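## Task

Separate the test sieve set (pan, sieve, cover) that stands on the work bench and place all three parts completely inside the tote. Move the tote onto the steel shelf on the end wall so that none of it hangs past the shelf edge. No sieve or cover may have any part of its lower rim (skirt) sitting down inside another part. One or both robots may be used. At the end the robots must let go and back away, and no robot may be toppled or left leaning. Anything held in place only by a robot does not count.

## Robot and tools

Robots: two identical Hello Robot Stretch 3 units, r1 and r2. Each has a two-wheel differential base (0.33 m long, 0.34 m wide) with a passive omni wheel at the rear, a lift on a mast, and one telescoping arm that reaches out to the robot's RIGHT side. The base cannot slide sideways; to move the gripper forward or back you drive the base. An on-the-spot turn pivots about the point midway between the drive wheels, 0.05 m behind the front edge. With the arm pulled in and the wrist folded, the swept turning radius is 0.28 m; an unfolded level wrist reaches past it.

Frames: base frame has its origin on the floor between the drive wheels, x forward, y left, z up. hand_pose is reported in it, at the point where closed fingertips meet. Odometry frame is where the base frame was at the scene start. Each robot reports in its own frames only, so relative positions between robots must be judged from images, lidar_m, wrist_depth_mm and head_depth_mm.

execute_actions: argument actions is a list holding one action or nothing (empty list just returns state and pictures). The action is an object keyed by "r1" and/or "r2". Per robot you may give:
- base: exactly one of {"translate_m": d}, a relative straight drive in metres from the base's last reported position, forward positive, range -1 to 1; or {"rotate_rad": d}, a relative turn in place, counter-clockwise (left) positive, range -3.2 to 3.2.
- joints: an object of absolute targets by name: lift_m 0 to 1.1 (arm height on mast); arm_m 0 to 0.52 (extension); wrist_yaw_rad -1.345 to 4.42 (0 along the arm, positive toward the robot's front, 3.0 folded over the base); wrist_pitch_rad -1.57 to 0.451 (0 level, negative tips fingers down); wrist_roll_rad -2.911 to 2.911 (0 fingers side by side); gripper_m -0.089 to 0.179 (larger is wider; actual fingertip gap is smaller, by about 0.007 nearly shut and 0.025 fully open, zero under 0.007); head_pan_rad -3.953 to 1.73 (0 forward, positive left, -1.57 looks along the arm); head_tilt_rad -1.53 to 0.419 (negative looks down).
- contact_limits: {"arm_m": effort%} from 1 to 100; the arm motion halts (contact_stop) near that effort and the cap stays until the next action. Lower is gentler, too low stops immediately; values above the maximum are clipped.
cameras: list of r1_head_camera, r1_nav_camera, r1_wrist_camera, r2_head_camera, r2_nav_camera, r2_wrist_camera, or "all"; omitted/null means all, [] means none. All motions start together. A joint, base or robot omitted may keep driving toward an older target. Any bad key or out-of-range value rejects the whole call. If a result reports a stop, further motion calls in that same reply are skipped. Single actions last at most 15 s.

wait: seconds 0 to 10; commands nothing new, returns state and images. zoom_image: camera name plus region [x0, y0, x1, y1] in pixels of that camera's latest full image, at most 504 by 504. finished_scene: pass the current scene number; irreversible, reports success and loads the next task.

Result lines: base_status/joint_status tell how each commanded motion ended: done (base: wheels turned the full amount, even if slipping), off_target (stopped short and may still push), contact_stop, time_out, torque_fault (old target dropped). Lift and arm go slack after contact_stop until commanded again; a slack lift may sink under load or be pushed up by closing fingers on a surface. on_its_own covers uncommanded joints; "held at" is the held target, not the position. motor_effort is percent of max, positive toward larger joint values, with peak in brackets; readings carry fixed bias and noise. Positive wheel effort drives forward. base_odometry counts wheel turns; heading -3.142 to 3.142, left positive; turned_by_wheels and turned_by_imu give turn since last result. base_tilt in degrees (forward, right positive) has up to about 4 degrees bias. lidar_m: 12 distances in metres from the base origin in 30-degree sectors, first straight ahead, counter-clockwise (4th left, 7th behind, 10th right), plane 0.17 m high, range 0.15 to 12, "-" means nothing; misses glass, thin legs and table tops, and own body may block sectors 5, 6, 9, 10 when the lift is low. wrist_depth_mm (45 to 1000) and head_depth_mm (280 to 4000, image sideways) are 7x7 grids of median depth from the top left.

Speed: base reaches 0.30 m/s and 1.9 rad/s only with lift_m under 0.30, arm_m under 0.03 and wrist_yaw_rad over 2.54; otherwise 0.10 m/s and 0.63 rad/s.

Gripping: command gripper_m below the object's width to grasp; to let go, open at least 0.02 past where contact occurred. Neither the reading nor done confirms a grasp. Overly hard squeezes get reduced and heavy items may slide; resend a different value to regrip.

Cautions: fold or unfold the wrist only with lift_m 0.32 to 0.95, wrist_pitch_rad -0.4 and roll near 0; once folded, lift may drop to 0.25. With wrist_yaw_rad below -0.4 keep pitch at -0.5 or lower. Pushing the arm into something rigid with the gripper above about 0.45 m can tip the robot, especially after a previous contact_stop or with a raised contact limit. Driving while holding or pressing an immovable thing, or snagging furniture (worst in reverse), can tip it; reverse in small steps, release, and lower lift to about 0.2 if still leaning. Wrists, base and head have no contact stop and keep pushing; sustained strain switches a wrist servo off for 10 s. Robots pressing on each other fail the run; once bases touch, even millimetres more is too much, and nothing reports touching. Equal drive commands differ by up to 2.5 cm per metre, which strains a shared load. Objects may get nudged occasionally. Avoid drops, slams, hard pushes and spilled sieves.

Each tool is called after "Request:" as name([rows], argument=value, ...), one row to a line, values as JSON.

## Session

Request:
execute_actions(actions=[])

Scene clock: 0.00 s.
r1.base_odometry: x=+0.000 y=+0.000 heading=+0.000 (m, m, rad; r1's odometry frame)
r1.turned_by_wheels: +0.000 (rad since the last result)
r1.turned_by_imu: +0.000 (rad since the last result)
r1.base_tilt: forward=-0.1 right=+0.9 (deg)
r1.lidar_m: 4.27 1.37 2.06 1.89 3.20 0.99 0.70 0.66 0.68 0.89 2.15 3.84
r1.head_depth_mm: 2002 3087 - - - 2961 2055 / 1990 2656 - - - 2923 2039 / 2008 2855 - - - 2946 2062 / 1986 3051 - - - 2953 2042 / 1990 3032 - - - 2966 2059 / 1984 3076 - - - 2981 2048 / 1988 3074 3803 3822 3872 2958 2067
r1.base_status: not commanded
r1.joint_positions: lift_m=+0.356 arm_m=+0.003 wrist_yaw_rad=+2.939 wrist_pitch_rad=-0.571 wrist_roll_rad=+0.015 gripper_m=+0.037 head_pan_rad=-0.016 head_tilt_rad=-0.001
r1.joint_status: not commanded
r1.motor_effort: left_wheel=+0 right_wheel=+0 lift_m=+19 arm_m=+1 wrist_yaw_rad=-1 wrist_pitch_rad=+6 wrist_roll_rad=+1 gripper_m=+0 head_pan_rad=+2 head_tilt_rad=+2 (%)
r1.hand_pose: x=+0.0195 y=+0.0510 z=+0.3362 quat_wxyz=(+0.268, +0.700, +0.128, +0.650) (m; r1's base frame)
r1.wrist_depth_mm: - - - - - - - / - - - - - - - / 842 - 880 888 932 918 976 / 694 - 724 716 738 761 762 / 584 592 630 615 622 632 649 / 506 512 - 529 556 540 548 / 457 - - 471 460 479 483
r2.base_odometry: x=+0.000 y=+0.000 heading=+0.000 (m, m, rad; r2's odometry frame)
r2.turned_by_wheels: +0.000 (rad since the last result)
r2.turned_by_imu: +0.000 (rad since the last result)
r2.base_tilt: forward=-1.9 right=-0.1 (deg)
r2.lidar_m: 1.29 1.61 5.28 1.27 0.83 0.75 0.76 0.94 1.90 3.46 4.30 1.93
r2.head_depth_mm: 2005 3126 3749 3829 3846 2865 1988 / 1977 3068 3943 3889 3940 1383 1927 / 1991 3075 - - - 1397 2135 / 1980 3032 - - 3752 1516 2109 / 1949 3023 - - - 1614 2097 / 1961 3041 - - - 1668 2129 / 1937 3008 - - - 2390 2137
r2.base_status: not commanded
r2.joint_positions: lift_m=+0.382 arm_m=+0.002 wrist_yaw_rad=+3.138 wrist_pitch_rad=-0.405 wrist_roll_rad=+0.017 gripper_m=+0.037 head_pan_rad=-0.003 head_tilt_rad=-0.009
r2.joint_status: not commanded
r2.motor_effort: left_wheel=+0 right_wheel=+0 lift_m=+40 arm_m=+0 wrist_yaw_rad=+0 wrist_pitch_rad=+9 wrist_roll_rad=+0 gripper_m=+0 head_pan_rad=+0 head_tilt_rad=+3 (%)
r2.hand_pose: x=-0.0205 y=+0.0790 z=+0.3980 quat_wxyz=(+0.145, +0.698, +0.140, +0.687) (m; r2's base frame)
r2.wrist_depth_mm: 686 851 - - - - - / 713 888 - - - - - / 719 930 - - - - - / 738 909 - 996 986 962 967 / 738 805 779 801 830 780 777 / 683 688 659 665 - 670 648 / 582 580 565 575 556 564 565
pictures: r1_head_camera (sideways: a quarter turn clockwise sets it upright), r1_nav_camera (sideways: a quarter turn counterclockwise sets it upright), r1_wrist_camera, r2_head_camera (sideways: a quarter turn clockwise sets it upright), r2_nav_camera (sideways: a quarter turn counterclockwise sets it upright), r2_wrist_camera
Images, in order (width x height): r1_head_camera 896x504, r1_nav_camera 672x504, r1_wrist_camera 644x364, r2_head_camera 896x504, r2_nav_camera 672x504, r2_wrist_camera 644x364.

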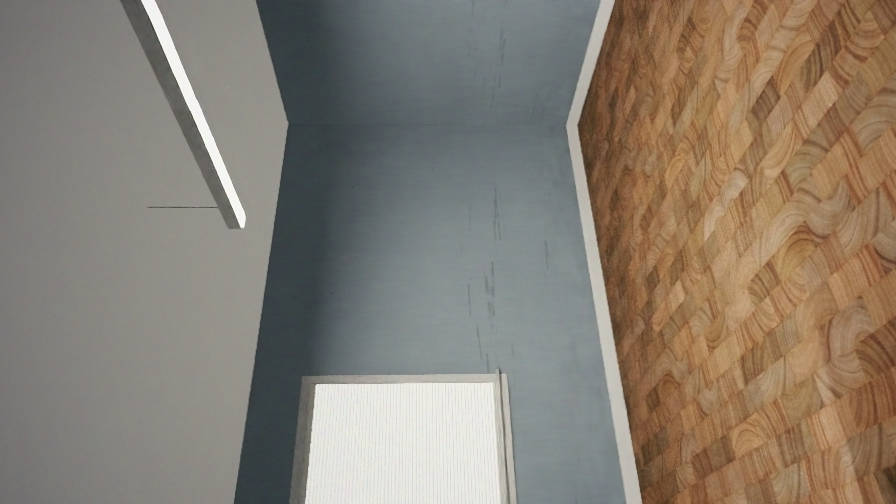

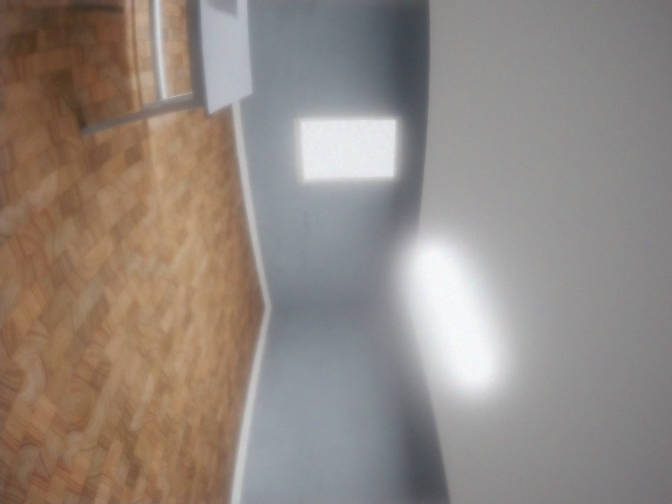

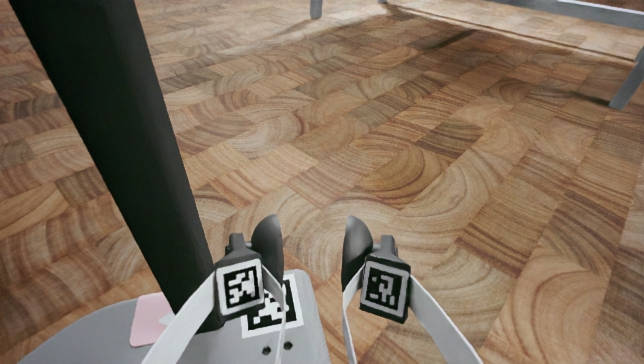

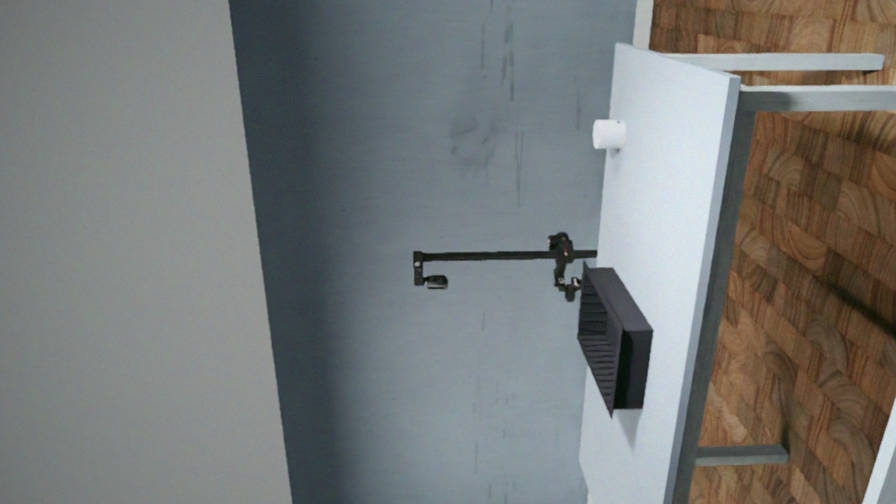

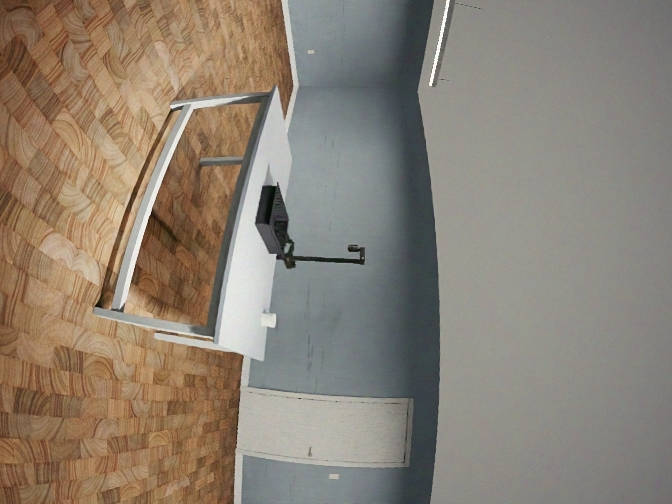

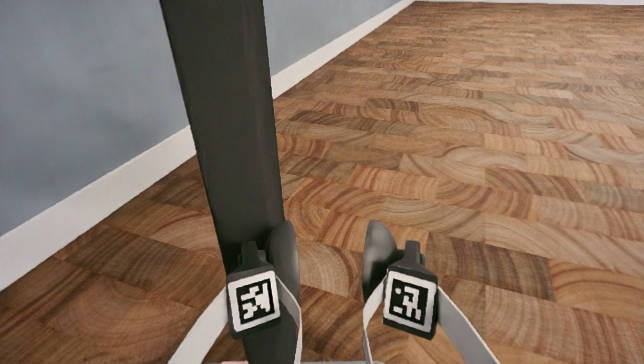

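Request:
execute_actions([
  {"r1":{"base":{"rotate_rad":1.485},"joints":{"lift_m":0.28,"wrist_pitch_rad":-0.4,"head_pan_rad":-1.57,"head_tilt_rad":-0.8}},"r2":{"base":{"rotate_rad":0.375},"joints":{"lift_m":0.28,"head_pan_rad":-1.57,"head_tilt_rad":-0.8}}},
], cameras=[])

Request:
execute_actions([
  {"r1":{"base":{"translate_m":1.0}},"r2":{"base":{"translate_m":1.0}}},
], cameras=[])

Request:
execute_actions([
  {"r1":{"base":{"translate_m":0.55}},"r2":{"base":{"translate_m":0.27}}},
], cameras=[])

Request:
execute_actions([
  {"r1":{"base":{"rotate_rad":0.715},"joints":{"lift_m":0.94}},"r2":{"base":{"rotate_rad":0.857},"joints":{"lift_m":0.94}}},
], cameras=["r1_head_camera","r2_head_camera"])

Scene clock: 22.93 s.
r1.base_odometry: x=+0.000 y=+0.000 heading=+1.485 (m, m, rad; r1's odometry frame)
r1.turned_by_wheels: +1.485 (rad since the last result)
r1.turned_by_imu: +1.437 (rad since the last result)
r1.base_tilt: forward=-0.2 right=+0.9 (deg)
r1.lidar_m: 1.89 4.94 1.16 0.73 0.66 0.66 0.81 1.57 3.76 4.50 1.37 2.02
r1.head_depth_mm: 3645 2697 2095 1703 1442 1258 1107 / 3695 2683 2086 1701 1454 1261 1114 / 3738 2694 2109 1725 1455 1262 1120 / 3749 2661 2110 1710 1460 1266 1143 / 3773 2720 2099 1723 1469 1268 1120 / 3680 2764 2126 1724 1457 1274 1117 / 3484 2723 2133 1749 1468 1275 1129
r1.base_status: done
r1.joint_positions: lift_m=+0.280 arm_m=+0.003 wrist_yaw_rad=+2.939 wrist_pitch_rad=-0.422 wrist_roll_rad=+0.015 gripper_m=+0.037 head_pan_rad=-1.563 head_tilt_rad=-0.791
r1.joint_status: all done
r1.motor_effort: left_wheel=-3(9) right_wheel=+1(6) lift_m=+13(16) arm_m=+1(1) wrist_yaw_rad=+0(0) wrist_pitch_rad=+11(12) wrist_roll_rad=+1(1) gripper_m=+1(0) head_pan_rad=-2(35) head_tilt_rad=-7(50) (%)
r1.hand_pose: x=+0.0238 y=+0.0718 z=+0.2920 quat_wxyz=(+0.218, +0.708, +0.076, +0.668) (m; r1's base frame)
r1.wrist_depth_mm: - 655 790 - - - - / - 713 826 - - - - / 546 746 886 - - - - / 579 - 765 770 779 833 817 / 582 - 632 624 630 633 655 / 499 487 - 511 545 521 535 / 435 - - 445 438 456 451
r2.base_odometry: x=+0.000 y=+0.000 heading=+0.375 (m, m, rad; r2's odometry frame)
r2.turned_by_wheels: +0.375 (rad since the last result)
r2.turned_by_imu: +0.371 (rad since the last result)
r2.base_tilt: forward=-1.9 right=-0.1 (deg)
r2.lidar_m: 1.45 5.31 1.64 0.90 0.76 0.75 0.85 1.41 3.43 3.90 3.97 1.29
r2.head_depth_mm: 3274 2808 2175 1744 1481 1276 1122 / 3505 2796 2183 1768 1477 1278 1128 / 3685 2866 2187 1765 1492 1282 1126 / 3946 2899 2201 1792 1506 1288 1129 / - 2844 2221 1780 1491 1295 1135 / 3968 2927 2201 1813 1502 1291 1133 / 3769 2931 2228 1814 1514 1295 1140
r2.base_status: done
r2.joint_positions: lift_m=+0.281 arm_m=+0.002 wrist_yaw_rad=+3.138 wrist_pitch_rad=-0.405 wrist_roll_rad=+0.017 gripper_m=+0.037 head_pan_rad=-1.563 head_tilt_rad=-0.790
r2.joint_status: all done
r2.motor_effort: left_wheel=-2(5) right_wheel=+2(5) lift_m=+16(37) arm_m=+0(0) wrist_yaw_rad=+0(0) wrist_pitch_rad=+9(9) wrist_roll_rad=+0(0) gripper_m=+0(1) head_pan_rad=-3(32) head_tilt_rad=-4(37) (%)
r2.hand_pose: x=-0.0205 y=+0.0789 z=+0.2963 quat_wxyz=(+0.145, +0.698, +0.140, +0.687) (m; r2's base frame)
r2.wrist_depth_mm: 603 683 - - - - - / 627 737 - - - - - / 652 745 - - - - 996 / 676 748 - 803 790 768 771 / 660 644 623 633 677 624 615 / 551 538 551 557 - 530 520 / 470 - - - 438 452 451
pictures: none
No camera images: the call's "cameras" was empty. Leave "cameras" out to get every camera's image.

Scene clock: 28.03 s.
r1.base_odometry: x=+0.086 y=+0.996 heading=+1.485 (m, m, rad; r1's odometry frame)
r1.turned_by_wheels: +0.000 (rad since the last result)
r1.turned_by_imu: +0.004 (rad since the last result)
r1.base_tilt: forward=-0.1 right=+1.0 (deg)
r1.lidar_m: 0.91 4.19 2.26 1.43 1.29 1.30 1.60 3.08 4.53 1.11 1.38 0.94
r1.head_depth_mm: 3626 2659 2062 1701 1450 1257 1105 / 3695 1173 1919 1666 1454 1256 1116 / 3657 1102 2047 1675 1450 1258 1130 / 3577 1107 1978 1715 1462 1265 1136 / 3344 1110 952 1730 1461 1261 1117 / 3200 1115 903 1737 1464 1274 1125 / 3066 1125 872 1697 1469 1275 1129
r1.base_status: done
r1.joint_positions: lift_m=+0.280 arm_m=+0.003 wrist_yaw_rad=+2.939 wrist_pitch_rad=-0.422 wrist_roll_rad=+0.015 gripper_m=+0.037 head_pan_rad=-1.563 head_tilt_rad=-0.791
r1.joint_status: not commanded
r1.motor_effort: left_wheel=-3(7) right_wheel=+1(5) lift_m=+14(14) arm_m=+1(0) wrist_yaw_rad=+0(1) wrist_pitch_rad=+11(11) wrist_roll_rad=+1(1) gripper_m=+1(0) head_pan_rad=-3(3) head_tilt_rad=-5(6) (%)
r1.hand_pose: x=+0.0238 y=+0.0718 z=+0.2921 quat_wxyz=(+0.218, +0.708, +0.076, +0.668) (m; r1's base frame)
r1.wrist_depth_mm: - - - - - - - / - - - - - - - / 956 - - - - - - / 740 - 759 788 789 805 830 / 593 - 628 613 630 638 659 / 493 498 - 513 535 529 525 / 436 - - 440 446 449 454
r2.base_odometry: x=+0.931 y=+0.366 heading=+0.375 (m, m, rad; r2's odometry frame)
r2.turned_by_wheels: +0.000 (rad since the last result)
r2.turned_by_imu: -0.002 (rad since the last result)
r2.base_tilt: forward=-1.9 right=-0.1 (deg)
r2.lidar_m: 0.63 1.04 3.23 1.76 1.49 1.48 1.68 2.77 4.10 0.66 0.56 0.55
r2.head_depth_mm: 3873 2858 2165 1751 1481 1278 1124 / - 2802 2188 1761 1476 1287 1134 / - 2842 2200 1771 1487 1276 1132 / 3942 2860 2203 1784 1489 1287 1130 / 3720 2893 892 994 1358 1263 1130 / 3485 2925 895 791 1504 1244 1135 / 3199 2926 900 745 1504 1296 1121
r2.base_status: done
r2.joint_positions: lift_m=+0.281 arm_m=+0.002 wrist_yaw_rad=+3.138 wrist_pitch_rad=-0.405 wrist_roll_rad=+0.017 gripper_m=+0.037 head_pan_rad=-1.563 head_tilt_rad=-0.790
r2.joint_status: not commanded
r2.motor_effort: left_wheel=-2(6) right_wheel=+2(8) lift_m=+17(17) arm_m=+0(0) wrist_yaw_rad=+0(1) wrist_pitch_rad=+9(9) wrist_roll_rad=+0(0) gripper_m=+0(0) head_pan_rad=-2(3) head_tilt_rad=-4(4) (%)
r2.hand_pose: x=-0.0205 y=+0.0789 z=+0.2963 quat_wxyz=(+0.145, +0.698, +0.140, +0.687) (m; r2's base frame)
r2.wrist_depth_mm: - - - - - - - / - - - - - - - / - - - - - - 991 / 814 806 - 782 760 754 756 / 667 647 631 649 652 619 620 / 541 546 550 542 - 532 519 / 469 - - - 445 456 452
pictures: none
No camera images: the call's "cameras" was empty. Leave "cameras" out to get every camera's image.

Scene clock: 31.50 s.
r1.base_odometry: x=+0.133 y=+1.544 heading=+1.485 (m, m, rad; r1's odometry frame)
r1.turned_by_wheels: +0.000 (rad since the last result)
r1.turned_by_imu: +0.002 (rad since the last result)
r1.base_tilt: forward=-0.3 right=+0.9 (deg)
r1.lidar_m: 3.80 3.78 2.85 1.79 1.64 1.65 2.02 3.94 1.32 1.13 1.03 0.40
r1.head_depth_mm: 3694 1090 852 1703 1451 1259 1107 / 3650 1090 846 1592 1451 1265 1117 / 3457 1002 807 741 1450 1260 1123 / 3315 1059 822 704 1432 1264 1135 / 3171 1009 862 707 1371 1267 1120 / 2922 1076 866 710 613 1270 1127 / 2733 1517 867 708 598 1247 1105
r1.base_status: done
r1.joint_positions: lift_m=+0.280 arm_m=+0.003 wrist_yaw_rad=+2.939 wrist_pitch_rad=-0.422 wrist_roll_rad=+0.015 gripper_m=+0.037 head_pan_rad=-1.563 head_tilt_rad=-0.791
r1.joint_status: not commanded
r1.motor_effort: left_wheel=-3(8) right_wheel=+2(7) lift_m=+14(14) arm_m=+1(1) wrist_yaw_rad=-1(1) wrist_pitch_rad=+11(10) wrist_roll_rad=+1(1) gripper_m=+0(1) head_pan_rad=-2(3) head_tilt_rad=-6(6) (%)
r1.hand_pose: x=+0.0238 y=+0.0718 z=+0.2921 quat_wxyz=(+0.218, +0.708, +0.076, +0.668) (m; r1's base frame)
r1.wrist_depth_mm: - - - - - - - / - - - - - - - / 953 - - - - - - / 732 - 774 769 789 816 819 / 600 - 629 624 628 641 645 / 495 489 - 509 545 528 535 / 434 - - 448 442 448 453
r2.base_odometry: x=+1.182 y=+0.465 heading=+0.375 (m, m, rad; r2's odometry frame)
r2.turned_by_wheels: +0.000 (rad since the last result)
r2.turned_by_imu: +0.000 (rad since the last result)
r2.base_tilt: forward=-1.9 right=-0.2 (deg)
r2.lidar_m: 0.40 0.67 3.66 2.00 1.69 1.68 1.90 3.14 4.27 0.43 0.36 0.36
r2.head_depth_mm: 3902 2836 2168 1770 1477 1280 1118 / - 2842 2181 1646 1442 1277 1124 / - 2850 886 780 1348 1257 1132 / 3850 2840 891 721 1455 1239 1134 / 3508 2901 890 720 650 1290 1112 / 3288 2909 896 725 607 1267 1085 / 3002 2921 902 724 610 560 1141
r2.base_status: done
r2.joint_positions: lift_m=+0.281 arm_m=+0.002 wrist_yaw_rad=+3.138 wrist_pitch_rad=-0.405 wrist_roll_rad=+0.017 gripper_m=+0.037 head_pan_rad=-1.563 head_tilt_rad=-0.790
r2.joint_status: not commanded
r2.motor_effort: left_wheel=-2(6) right_wheel=+2(7) lift_m=+17(17) arm_m=+1(0) wrist_yaw_rad=+1(0) wrist_pitch_rad=+9(9) wrist_roll_rad=+0(0) gripper_m=+0(1) head_pan_rad=-2(2) head_tilt_rad=-4(4) (%)
r2.hand_pose: x=-0.0205 y=+0.0789 z=+0.2963 quat_wxyz=(+0.145, +0.698, +0.140, +0.687) (m; r2's base frame)
r2.wrist_depth_mm: - - - - - - - / - - - - - - - / - - - - 972 - 995 / 820 801 - 776 764 784 767 / 652 650 629 635 656 629 611 / 539 538 551 545 - 529 525 / 464 - - - 436 460 451
pictures: none
No camera images: the call's "cameras" was empty. Leave "cameras" out to get every camera's image.

Scene clock: 38.33 s.
r1.base_odometry: x=+0.133 y=+1.544 heading=+2.200 (m, m, rad; r1's odometry frame)
r1.turned_by_wheels: +0.715 (rad since the last result)
r1.turned_by_imu: +0.696 (rad since the last result)
r1.base_tilt: forward=-0.2 right=+0.9 (deg)
r1.lidar_m: 3.78 2.29 1.67 1.64 1.71 2.36 4.89 1.32 1.07 0.45 0.40 3.91
r1.head_depth_mm: 2651 1484 849 - - 1240 1106 / 2682 2685 854 718 - 1227 1135 / 2673 2685 860 637 - - - / 2732 2688 859 726 - 1239 1155 / 2744 2706 861 724 - 1079 1120 / 2704 2755 2108 1689 1378 1275 1122 / 2713 2743 2124 1731 1468 1272 1124
r1.base_status: done
r1.joint_positions: lift_m=+0.940 arm_m=+0.003 wrist_yaw_rad=+2.939 wrist_pitch_rad=-0.422 wrist_roll_rad=+0.015 gripper_m=+0.037 head_pan_rad=-1.563 head_tilt_rad=-0.791
r1.joint_status: all done
r1.motor_effort: left_wheel=-3(10) right_wheel=+2(8) lift_m=+24(24) arm_m=+1(1) wrist_yaw_rad=+0(1) wrist_pitch_rad=+10(11) wrist_roll_rad=+1(1) gripper_m=+0(0) head_pan_rad=-3(3) head_tilt_rad=-4(6) (%)
r1.hand_pose: x=+0.0238 y=+0.0719 z=+0.9516 quat_wxyz=(+0.218, +0.708, +0.076, +0.668) (m; r1's base frame)
r1.wrist_depth_mm: - - - - - - - / - - - - - - - / - - - - - - - / - - - - - - - / - - - - - - - / - - - - - - - / - - - - - - -
r2.base_odometry: x=+1.182 y=+0.465 heading=+1.232 (m, m, rad; r2's odometry frame)
r2.turned_by_wheels: +0.857 (rad since the last result)
r2.turned_by_imu: +0.840 (rad since the last result)
r2.base_tilt: forward=-1.9 right=-0.2 (deg)
r2.lidar_m: 4.45 2.38 1.74 1.68 1.75 2.40 4.27 0.51 0.37 0.36 0.37 0.51
r2.head_depth_mm: 2611 2686 877 - - 1252 1086 / 2680 2838 878 736 - - - / 2723 2860 850 707 - - - / 2714 2846 883 686 - 1235 1097 / 2714 2898 886 685 - 1242 1101 / 2712 2883 836 686 608 1270 1119 / 2747 2964 900 707 610 1295 1114
r2.base_status: done
r2.joint_positions: lift_m=+0.939 arm_m=+0.002 wrist_yaw_rad=+3.138 wrist_pitch_rad=-0.406 wrist_roll_rad=+0.017 gripper_m=+0.037 head_pan_rad=-1.563 head_tilt_rad=-0.791
r2.joint_status: all done
r2.motor_effort: left_wheel=-2(8) right_wheel=+2(7) lift_m=+61(64) arm_m=+0(0) wrist_yaw_rad=+1(0) wrist_pitch_rad=+9(9) wrist_roll_rad=+0(1) gripper_m=+1(1) head_pan_rad=-3(3) head_tilt_rad=-4(4) (%)
r2.hand_pose: x=-0.0205 y=+0.0789 z=+0.9547 quat_wxyz=(+0.145, +0.698, +0.140, +0.687) (m; r2's base frame)
r2.wrist_depth_mm: - - - - - - - / - - - - - - - / - - - - - - - / - - - - - - - / - - - - - - - / - - - - - - - / - - - - - - -
pictures: r1_head_camera (sideways: a quarter turn clockwise sets it upright), r2_head_camera (sideways: a quarter turn clockwise sets it upright)
Images, in order (width x height): r1_head_camera 896x504, r2_head_camera 896x504.

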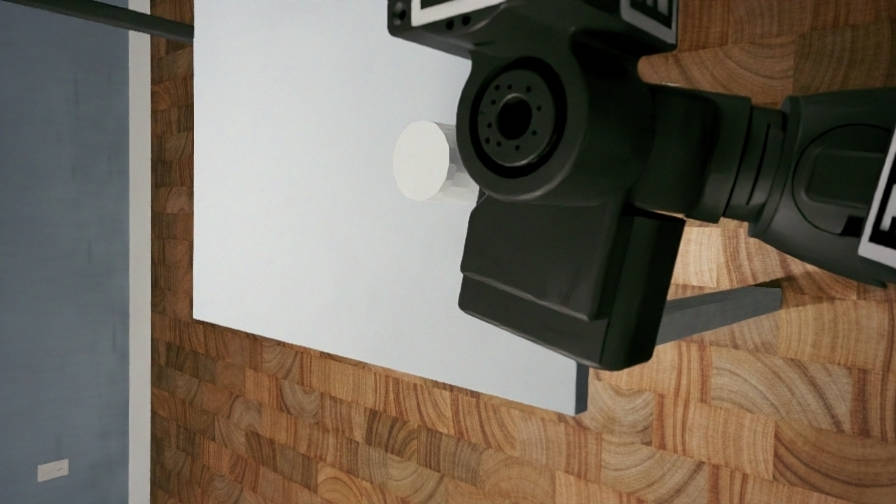

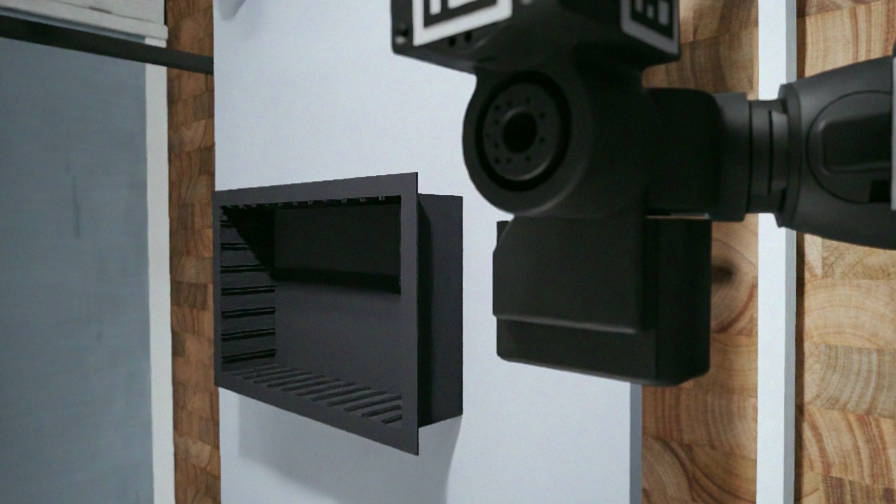

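Request:
execute_actions([
  {"r1":{"base":{"translate_m":-0.03},"joints":{"wrist_yaw_rad":0,"gripper_m":0.13}},"r2":{"base":{"translate_m":0.1},"joints":{"wrist_yaw_rad":0,"gripper_m":0.13}}},
], cameras=["r1_head_camera","r1_wrist_camera"])

Scene clock: 46.37 s.
r1.base_odometry: x=+0.151 y=+1.520 heading=+2.199 (m, m, rad; r1's odometry frame)
r1.turned_by_wheels: +0.000 (rad since the last result)
r1.turned_by_imu: +0.000 (rad since the last result)
r1.base_tilt: forward=-0.1 right=+0.9 (deg)
r1.lidar_m: 3.80 2.30 1.68 1.64 1.71 2.36 4.88 1.29 1.07 1.03 0.41 3.95
r1.head_depth_mm: 2696 2651 849 - - - 1076 / 2703 2650 855 - - - 1117 / 2695 2679 869 - - - 1105 / 2722 2716 862 688 1002 1265 1119 / 2715 2698 864 706 638 1089 1118 / 2745 2724 2117 728 640 1274 1123 / 2745 2718 2121 1745 1465 1278 1124
r1.base_status: done
r1.joint_positions: lift_m=+0.940 arm_m=+0.003 wrist_yaw_rad=+0.002 wrist_pitch_rad=-0.422 wrist_roll_rad=+0.015 gripper_m=+0.130 head_pan_rad=-1.563 head_tilt_rad=-0.791
r1.joint_status: all done
r1.motor_effort: left_wheel=-3(8) right_wheel=+2(2) lift_m=+24(24) arm_m=+1(1) wrist_yaw_rad=-1(1) wrist_pitch_rad=+11(11) wrist_roll_rad=+1(1) gripper_m=+0(82) head_pan_rad=-2(3) head_tilt_rad=-6(6) (%)
r1.hand_pose: x=-0.0211 y=-0.3714 z=+0.9516 quat_wxyz=(+0.686, +0.148, -0.696, -0.149) (m; r1's base frame)
r1.wrist_depth_mm: - - - - - - - / - - - - - - - / - - 836 789 812 705 721 / - - 578 583 593 576 604 / - - 456 446 481 483 443 / - - 383 320 390 418 403 / - 322 326 332 335 328 343
r2.base_odometry: x=+1.215 y=+0.559 heading=+1.232 (m, m, rad; r2's odometry frame)
r2.turned_by_wheels: +0.000 (rad since the last result)
r2.turned_by_imu: +0.001 (rad since the last result)
r2.base_tilt: forward=-1.9 right=-0.1 (deg)
r2.lidar_m: 4.34 2.37 1.74 1.68 1.75 2.40 4.37 0.51 0.37 0.36 0.37 0.51
r2.head_depth_mm: 2642 2676 877 - - - 1090 / 2725 2846 798 - - - 1105 / 2706 2853 877 - - - 1103 / 2720 2922 881 682 592 1291 1096 / 2723 2901 818 685 607 1290 1108 / 2712 2913 894 725 606 1290 1105 / 2726 2952 897 729 610 1298 1122
r2.base_status: done
r2.joint_positions: lift_m=+0.939 arm_m=+0.002 wrist_yaw_rad=+0.003 wrist_pitch_rad=-0.406 wrist_roll_rad=+0.017 gripper_m=+0.130 head_pan_rad=-1.563 head_tilt_rad=-0.791
r2.joint_status: all done
r2.motor_effort: left_wheel=-2(4) right_wheel=+2(6) lift_m=+61(61) arm_m=+0(0) wrist_yaw_rad=-2(5) wrist_pitch_rad=+9(9) wrist_roll_rad=+0(1) gripper_m=+0(88) head_pan_rad=-2(2) head_tilt_rad=-4(4) (%)
r2.hand_pose: x=-0.0207 y=-0.3730 z=+0.9547 quat_wxyz=(+0.687, +0.143, -0.698, -0.143) (m; r2's base frame)
r2.wrist_depth_mm: - - - - - - - / - - - - - - - / 797 788 717 710 688 746 713 / 614 589 522 573 530 572 569 / 481 482 373 371 365 486 458 / 402 409 387 387 378 - 389 / 347 337 341 345 342 332 337
pictures: r1_head_camera (sideways: a quarter turn clockwise sets it upright), r1_wrist_camera
Images, in order (width x height): r1_head_camera 896x504, r1_wrist_camera 644x364.

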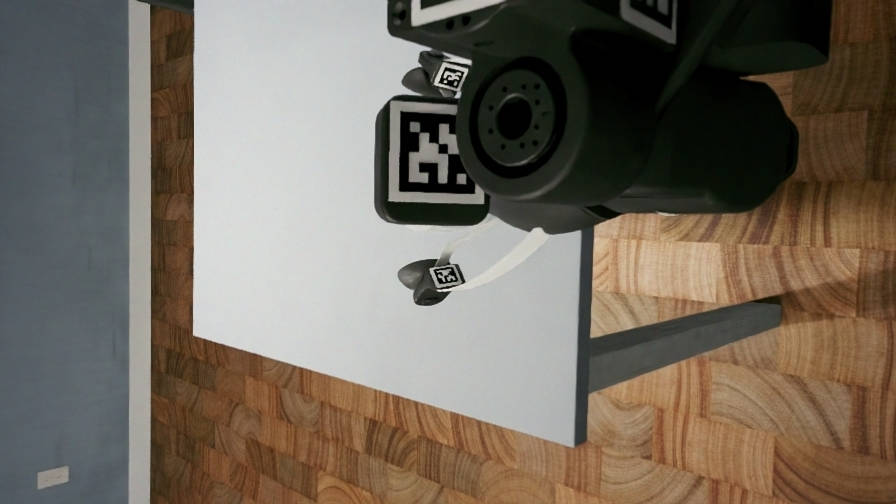

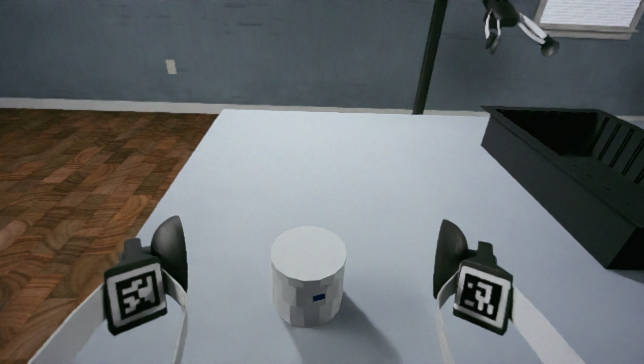

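Request:
execute_actions([
  {"r1":{"joints":{"arm_m":0.335,"wrist_pitch_rad":-1.57,"lift_m":1.04}},"r2":{"joints":{"lift_m":1.05,"wrist_pitch_rad":-1.55}}},
], cameras=["r1_head_camera","r1_wrist_camera"])

Scene clock: 61.43 s.
r1.base_odometry: x=+0.151 y=+1.520 heading=+2.199 (m, m, rad; r1's odometry frame)
r1.turned_by_wheels: +0.000 (rad since the last result)
r1.turned_by_imu: +0.000 (rad since the last result)
r1.base_tilt: forward=-0.1 right=+0.9 (deg)
r1.lidar_m: 3.81 2.30 1.68 1.64 1.71 2.36 4.89 1.29 1.07 1.03 0.41 3.95
r1.head_depth_mm: 2766 2660 851 697 617 1251 1110 / 2812 2635 879 698 619 1256 1114 / - - 853 646 620 1258 1114 / 2714 2711 888 687 639 1265 1118 / 2742 2667 864 707 640 1095 1117 / 2757 2706 2112 726 641 1264 1127 / 2759 2730 2127 1736 1468 1271 1126
r1.base_status: not commanded
r1.joint_positions: lift_m=+1.040 arm_m=+0.335 wrist_yaw_rad=+0.000 wrist_pitch_rad=-1.562 wrist_roll_rad=+0.015 gripper_m=+0.130 head_pan_rad=-1.563 head_tilt_rad=-0.791
r1.joint_status: all done
r1.motor_effort: left_wheel=-3(3) right_wheel=+2(1) lift_m=+24(24) arm_m=+4(3) wrist_yaw_rad=+0(0) wrist_pitch_rad=-4(8) wrist_roll_rad=+1(1) gripper_m=+0(1) head_pan_rad=-4(2) head_tilt_rad=-7(5) (%)
r1.hand_pose: x=-0.0216 y=-0.4578 z=+0.9220 quat_wxyz=(+0.498, +0.494, -0.506, -0.502) (m; r1's base frame)
r1.wrist_depth_mm: 981 297 300 303 309 312 312 / - 302 307 311 313 317 322 / - 308 314 248 318 323 329 / - 314 316 250 328 332 334 / - 323 327 329 331 339 342 / - - 330 338 340 346 350 / - - - - - - -
r2.base_odometry: x=+1.215 y=+0.559 heading=+1.232 (m, m, rad; r2's odometry frame)
r2.turned_by_wheels: +0.000 (rad since the last result)
r2.turned_by_imu: +0.001 (rad since the last result)
r2.base_tilt: forward=-1.9 right=-0.2 (deg)
r2.lidar_m: 4.33 2.38 1.74 1.68 1.75 2.39 4.36 0.51 0.37 0.36 0.37 0.51
r2.head_depth_mm: - - - - - - - / - - - - - - - / 2631 - - - - - - / 2701 2835 881 685 603 1261 1097 / 2725 2866 822 685 606 1311 1093 / 2743 2882 897 726 606 1291 1113 / 2703 2927 898 726 610 1296 1115
r2.base_status: not commanded
r2.joint_positions: lift_m=+1.049 arm_m=+0.002 wrist_yaw_rad=+0.003 wrist_pitch_rad=-1.544 wrist_roll_rad=+0.017 gripper_m=+0.130 head_pan_rad=-1.563 head_tilt_rad=-0.791
r2.joint_status: all done
r2.motor_effort: left_wheel=-2(2) right_wheel=+2(2) lift_m=+61(63) arm_m=+0(1) wrist_yaw_rad=-2(4) wrist_pitch_rad=-3(9) wrist_roll_rad=+1(0) gripper_m=+1(1) head_pan_rad=-2(3) head_tilt_rad=-4(4) (%)
r2.hand_pose: x=-0.0217 y=-0.1299 z=+0.9311 quat_wxyz=(+0.503, +0.490, -0.510, -0.497) (m; r2's base frame)
r2.wrist_depth_mm: - - - - - - - / - - - - - - - / - - - - - - - / - - - - - - - / - - - - - - - / - - - - - - - / - - - - - - -
pictures: r1_head_camera (sideways: a quarter turn clockwise sets it upright), r1_wrist_camera
Images, in order (width x height): r1_head_camera 896x504, r1_wrist_camera 644x364.

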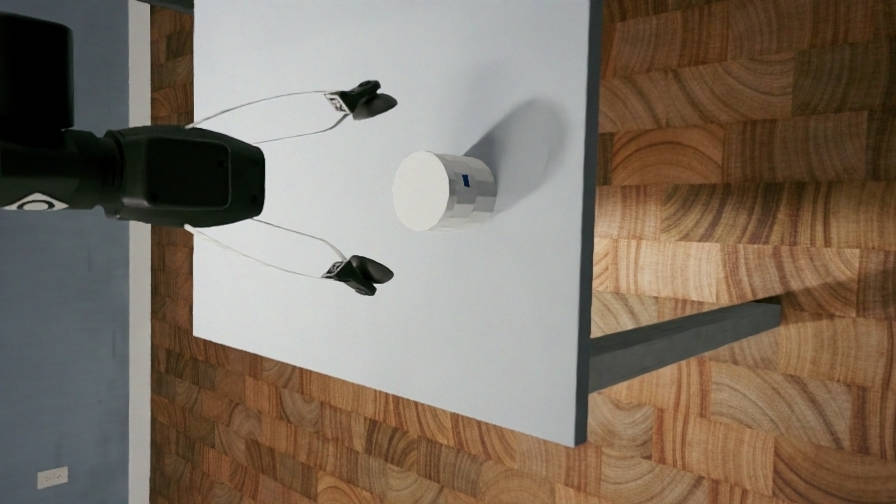

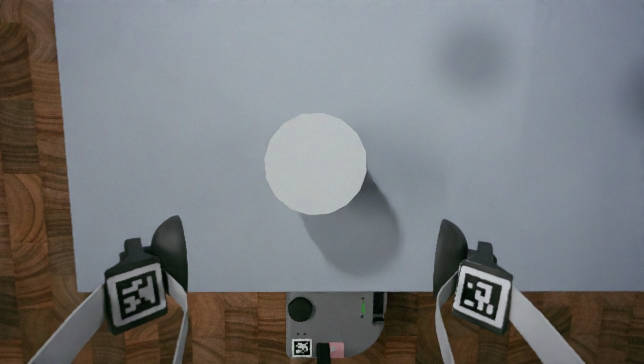

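Request:
execute_actions([
  {"r1":{"joints":{"arm_m":0.377,"lift_m":0.97}}},
], cameras=["r1_head_camera","r1_wrist_camera"])

Scene clock: 68.03 s.
r1.base_odometry: x=+0.151 y=+1.520 heading=+2.199 (m, m, rad; r1's odometry frame)
r1.turned_by_wheels: +0.000 (rad since the last result)
r1.turned_by_imu: +0.000 (rad since the last result)
r1.base_tilt: forward=-0.2 right=+0.9 (deg)
r1.lidar_m: 3.80 2.31 1.68 1.64 1.71 2.36 4.88 1.29 1.07 1.03 0.41 3.96
r1.head_depth_mm: - 1048 851 697 618 1254 1112 / - 1052 854 698 618 1261 1115 / - - 828 645 621 1264 1121 / 2692 2683 860 686 637 1263 1117 / 2743 2733 862 704 639 1100 1125 / 2747 2743 2136 727 640 1267 1121 / 2760 2732 2128 1736 1468 1271 1130
r1.base_status: not commanded
r1.joint_positions: lift_m=+0.970 arm_m=+0.377 wrist_yaw_rad=+0.000 wrist_pitch_rad=-1.563 wrist_roll_rad=+0.015 gripper_m=+0.130 head_pan_rad=-1.563 head_tilt_rad=-0.791
r1.joint_status: all done
r1.motor_effort: left_wheel=-3(3) right_wheel=+2(1) lift_m=+14(23) arm_m=+3(5) wrist_yaw_rad=+0(0) wrist_pitch_rad=-3(4) wrist_roll_rad=+1(1) gripper_m=+0(0) head_pan_rad=-2(2) head_tilt_rad=-5(6) (%)
r1.hand_pose: x=-0.0216 y=-0.4996 z=+0.8526 quat_wxyz=(+0.498, +0.494, -0.505, -0.502) (m; r1's base frame)
r1.wrist_depth_mm: 228 231 235 236 239 242 246 / 232 237 239 243 247 247 250 / 239 241 243 247 249 254 256 / 244 247 248 194 255 259 263 / 250 252 254 184 259 264 269 / 254 - 261 188 266 270 275 / 261 263 266 269 275 276 284
r2.base_odometry: x=+1.215 y=+0.559 heading=+1.232 (m, m, rad; r2's odometry frame)
r2.turned_by_wheels: +0.000 (rad since the last result)
r2.turned_by_imu: +0.001 (rad since the last result)
r2.base_tilt: forward=-1.9 right=-0.2 (deg)
r2.lidar_m: 4.35 2.39 1.74 1.68 1.75 2.40 4.37 0.51 0.37 0.36 0.37 0.51
r2.head_depth_mm: - - - - - - - / - - - - - - - / 2646 - - - - - - / 2722 2849 880 684 604 1263 1091 / 2673 2869 822 684 607 1319 1100 / 2724 2869 897 724 609 1293 1109 / 2687 2922 898 725 611 1289 1115
r2.base_status: not commanded
r2.joint_positions: lift_m=+1.049 arm_m=+0.002 wrist_yaw_rad=+0.003 wrist_pitch_rad=-1.544 wrist_roll_rad=+0.017 gripper_m=+0.130 head_pan_rad=-1.563 head_tilt_rad=-0.791
r2.joint_status: not commanded
r2.motor_effort: left_wheel=-2(2) right_wheel=+2(3) lift_m=+61(61) arm_m=+0(0) wrist_yaw_rad=-1(2) wrist_pitch_rad=-3(4) wrist_roll_rad=+0(0) gripper_m=+1(1) head_pan_rad=-2(2) head_tilt_rad=-4(4) (%)
r2.hand_pose: x=-0.0217 y=-0.1299 z=+0.9311 quat_wxyz=(+0.503, +0.490, -0.510, -0.497) (m; r2's base frame)
r2.wrist_depth_mm: - - - - - - - / - - - - - - - / - - - - - - - / - - - - - - - / - - - - - - - / - - - - - - - / - - - - - - -
pictures: r1_head_camera (sideways: a quarter turn clockwise sets it upright), r1_wrist_camera
Images, in order (width x height): r1_head_camera 896x504, r1_wrist_camera 644x364.

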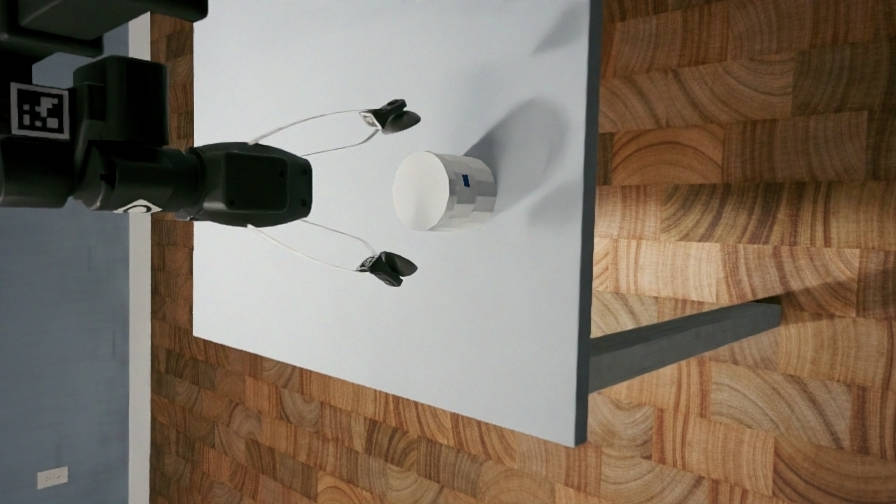

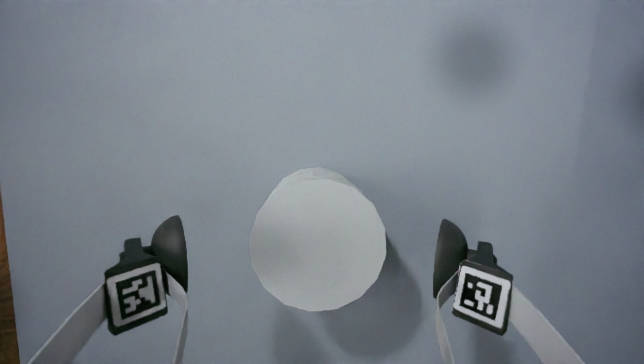

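Request:
execute_actions([
  {"r1":{"joints":{"arm_m":0.38,"lift_m":0.925,"gripper_m":0.11}}},
], cameras=["r1_head_camera","r1_wrist_camera"])

Request:
zoom_image(camera="r1_head_camera", region=[340, 80, 560, 300])

Scene clock: 81.33 s.
r1.base_odometry: x=+0.151 y=+1.520 heading=+2.199 (m, m, rad; r1's odometry frame)
r1.turned_by_wheels: +0.000 (rad since the last result)
r1.turned_by_imu: +0.000 (rad since the last result)
r1.base_tilt: forward=-0.1 right=+0.9 (deg)
r1.lidar_m: 3.80 2.31 1.68 1.64 1.71 2.36 4.86 1.29 1.06 1.03 0.41 3.96
r1.head_depth_mm: 2587 - 824 696 620 1254 1104 / 2562 - 855 697 620 1260 1116 / 2600 - 804 644 621 1265 1118 / 2754 2708 846 686 635 1271 1117 / 2732 2687 865 706 641 1094 1125 / 2759 2713 2104 726 641 1269 1122 / 2753 2742 2119 1732 1468 1268 1124
r1.base_status: not commanded
r1.joint_positions: lift_m=+0.925 arm_m=+0.380 wrist_yaw_rad=+0.000 wrist_pitch_rad=-1.563 wrist_roll_rad=+0.015 gripper_m=+0.110 head_pan_rad=-1.563 head_tilt_rad=-0.791
r1.joint_status: all done
r1.motor_effort: left_wheel=-3(3) right_wheel=+1(2) lift_m=+14(14) arm_m=+4(4) wrist_yaw_rad=+0(1) wrist_pitch_rad=-3(3) wrist_roll_rad=+1(1) gripper_m=+1(72) head_pan_rad=-3(2) head_tilt_rad=-5(5) (%)
r1.hand_pose: x=-0.0216 y=-0.5026 z=+0.8076 quat_wxyz=(+0.498, +0.494, -0.505, -0.502) (m; r1's base frame)
r1.wrist_depth_mm: 188 190 193 194 196 200 201 / 191 194 196 197 200 204 206 / 195 198 200 203 206 208 210 / 200 202 205 205 210 212 216 / 204 206 206 137 213 217 220 / 208 210 140 140 141 223 225 / 213 217 218 143 225 227 230
r2.base_odometry: x=+1.215 y=+0.559 heading=+1.232 (m, m, rad; r2's odometry frame)
r2.turned_by_wheels: +0.000 (rad since the last result)
r2.turned_by_imu: +0.001 (rad since the last result)
r2.base_tilt: forward=-1.9 right=-0.2 (deg)
r2.lidar_m: 4.34 2.38 1.74 1.68 1.74 2.39 4.36 0.51 0.37 0.36 0.37 0.51
r2.head_depth_mm: - - - - - - - / - - - - - - - / 2656 - - - - - - / 2749 2854 883 681 606 1260 1086 / 2711 2846 822 686 606 1316 1095 / 2713 2918 896 726 607 1297 1114 / 2726 2917 900 727 612 1295 1121
r2.base_status: not commanded
r2.joint_positions: lift_m=+1.049 arm_m=+0.002 wrist_yaw_rad=+0.003 wrist_pitch_rad=-1.544 wrist_roll_rad=+0.017 gripper_m=+0.130 head_pan_rad=-1.563 head_tilt_rad=-0.791
r2.joint_status: not commanded
r2.motor_effort: left_wheel=-3(2) right_wheel=+3(3) lift_m=+61(61) arm_m=+0(1) wrist_yaw_rad=-1(2) wrist_pitch_rad=-3(3) wrist_roll_rad=+0(0) gripper_m=+1(1) head_pan_rad=-3(2) head_tilt_rad=-4(4) (%)
r2.hand_pose: x=-0.0217 y=-0.1299 z=+0.9311 quat_wxyz=(+0.503, +0.490, -0.510, -0.497) (m; r2's base frame)
r2.wrist_depth_mm: - - - - - - - / - - - - - - - / - - - - - - - / - - - - - - - / - - - - - - - / - - - - - - - / - - - - - - -
pictures: r1_head_camera (sideways: a quarter turn clockwise sets it upright), r1_wrist_camera
Images, in order (width x height): r1_head_camera 896x504, r1_wrist_camera 644x364.

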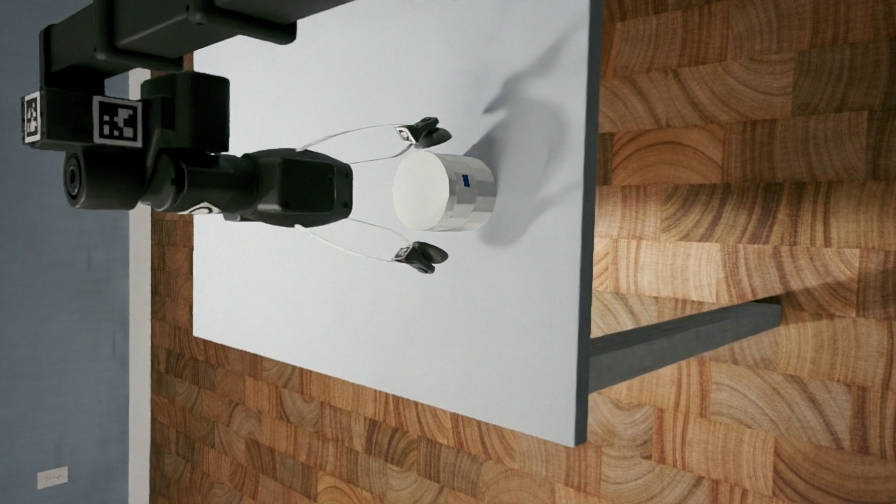

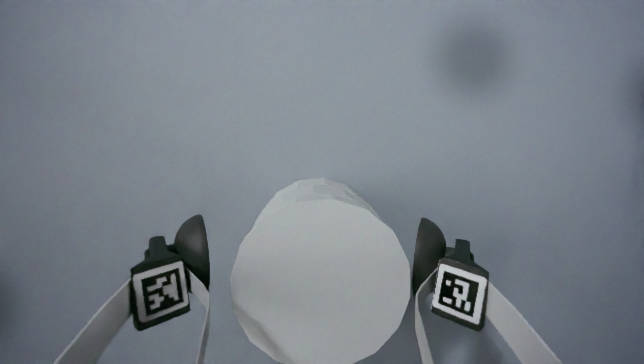

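Region (340, 80, 560, 300) of r1_head_camera's 896x504 image, scaled by 2.291, with more detail than that image has.

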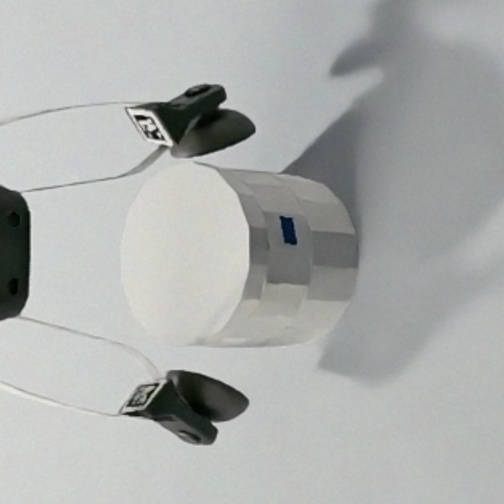

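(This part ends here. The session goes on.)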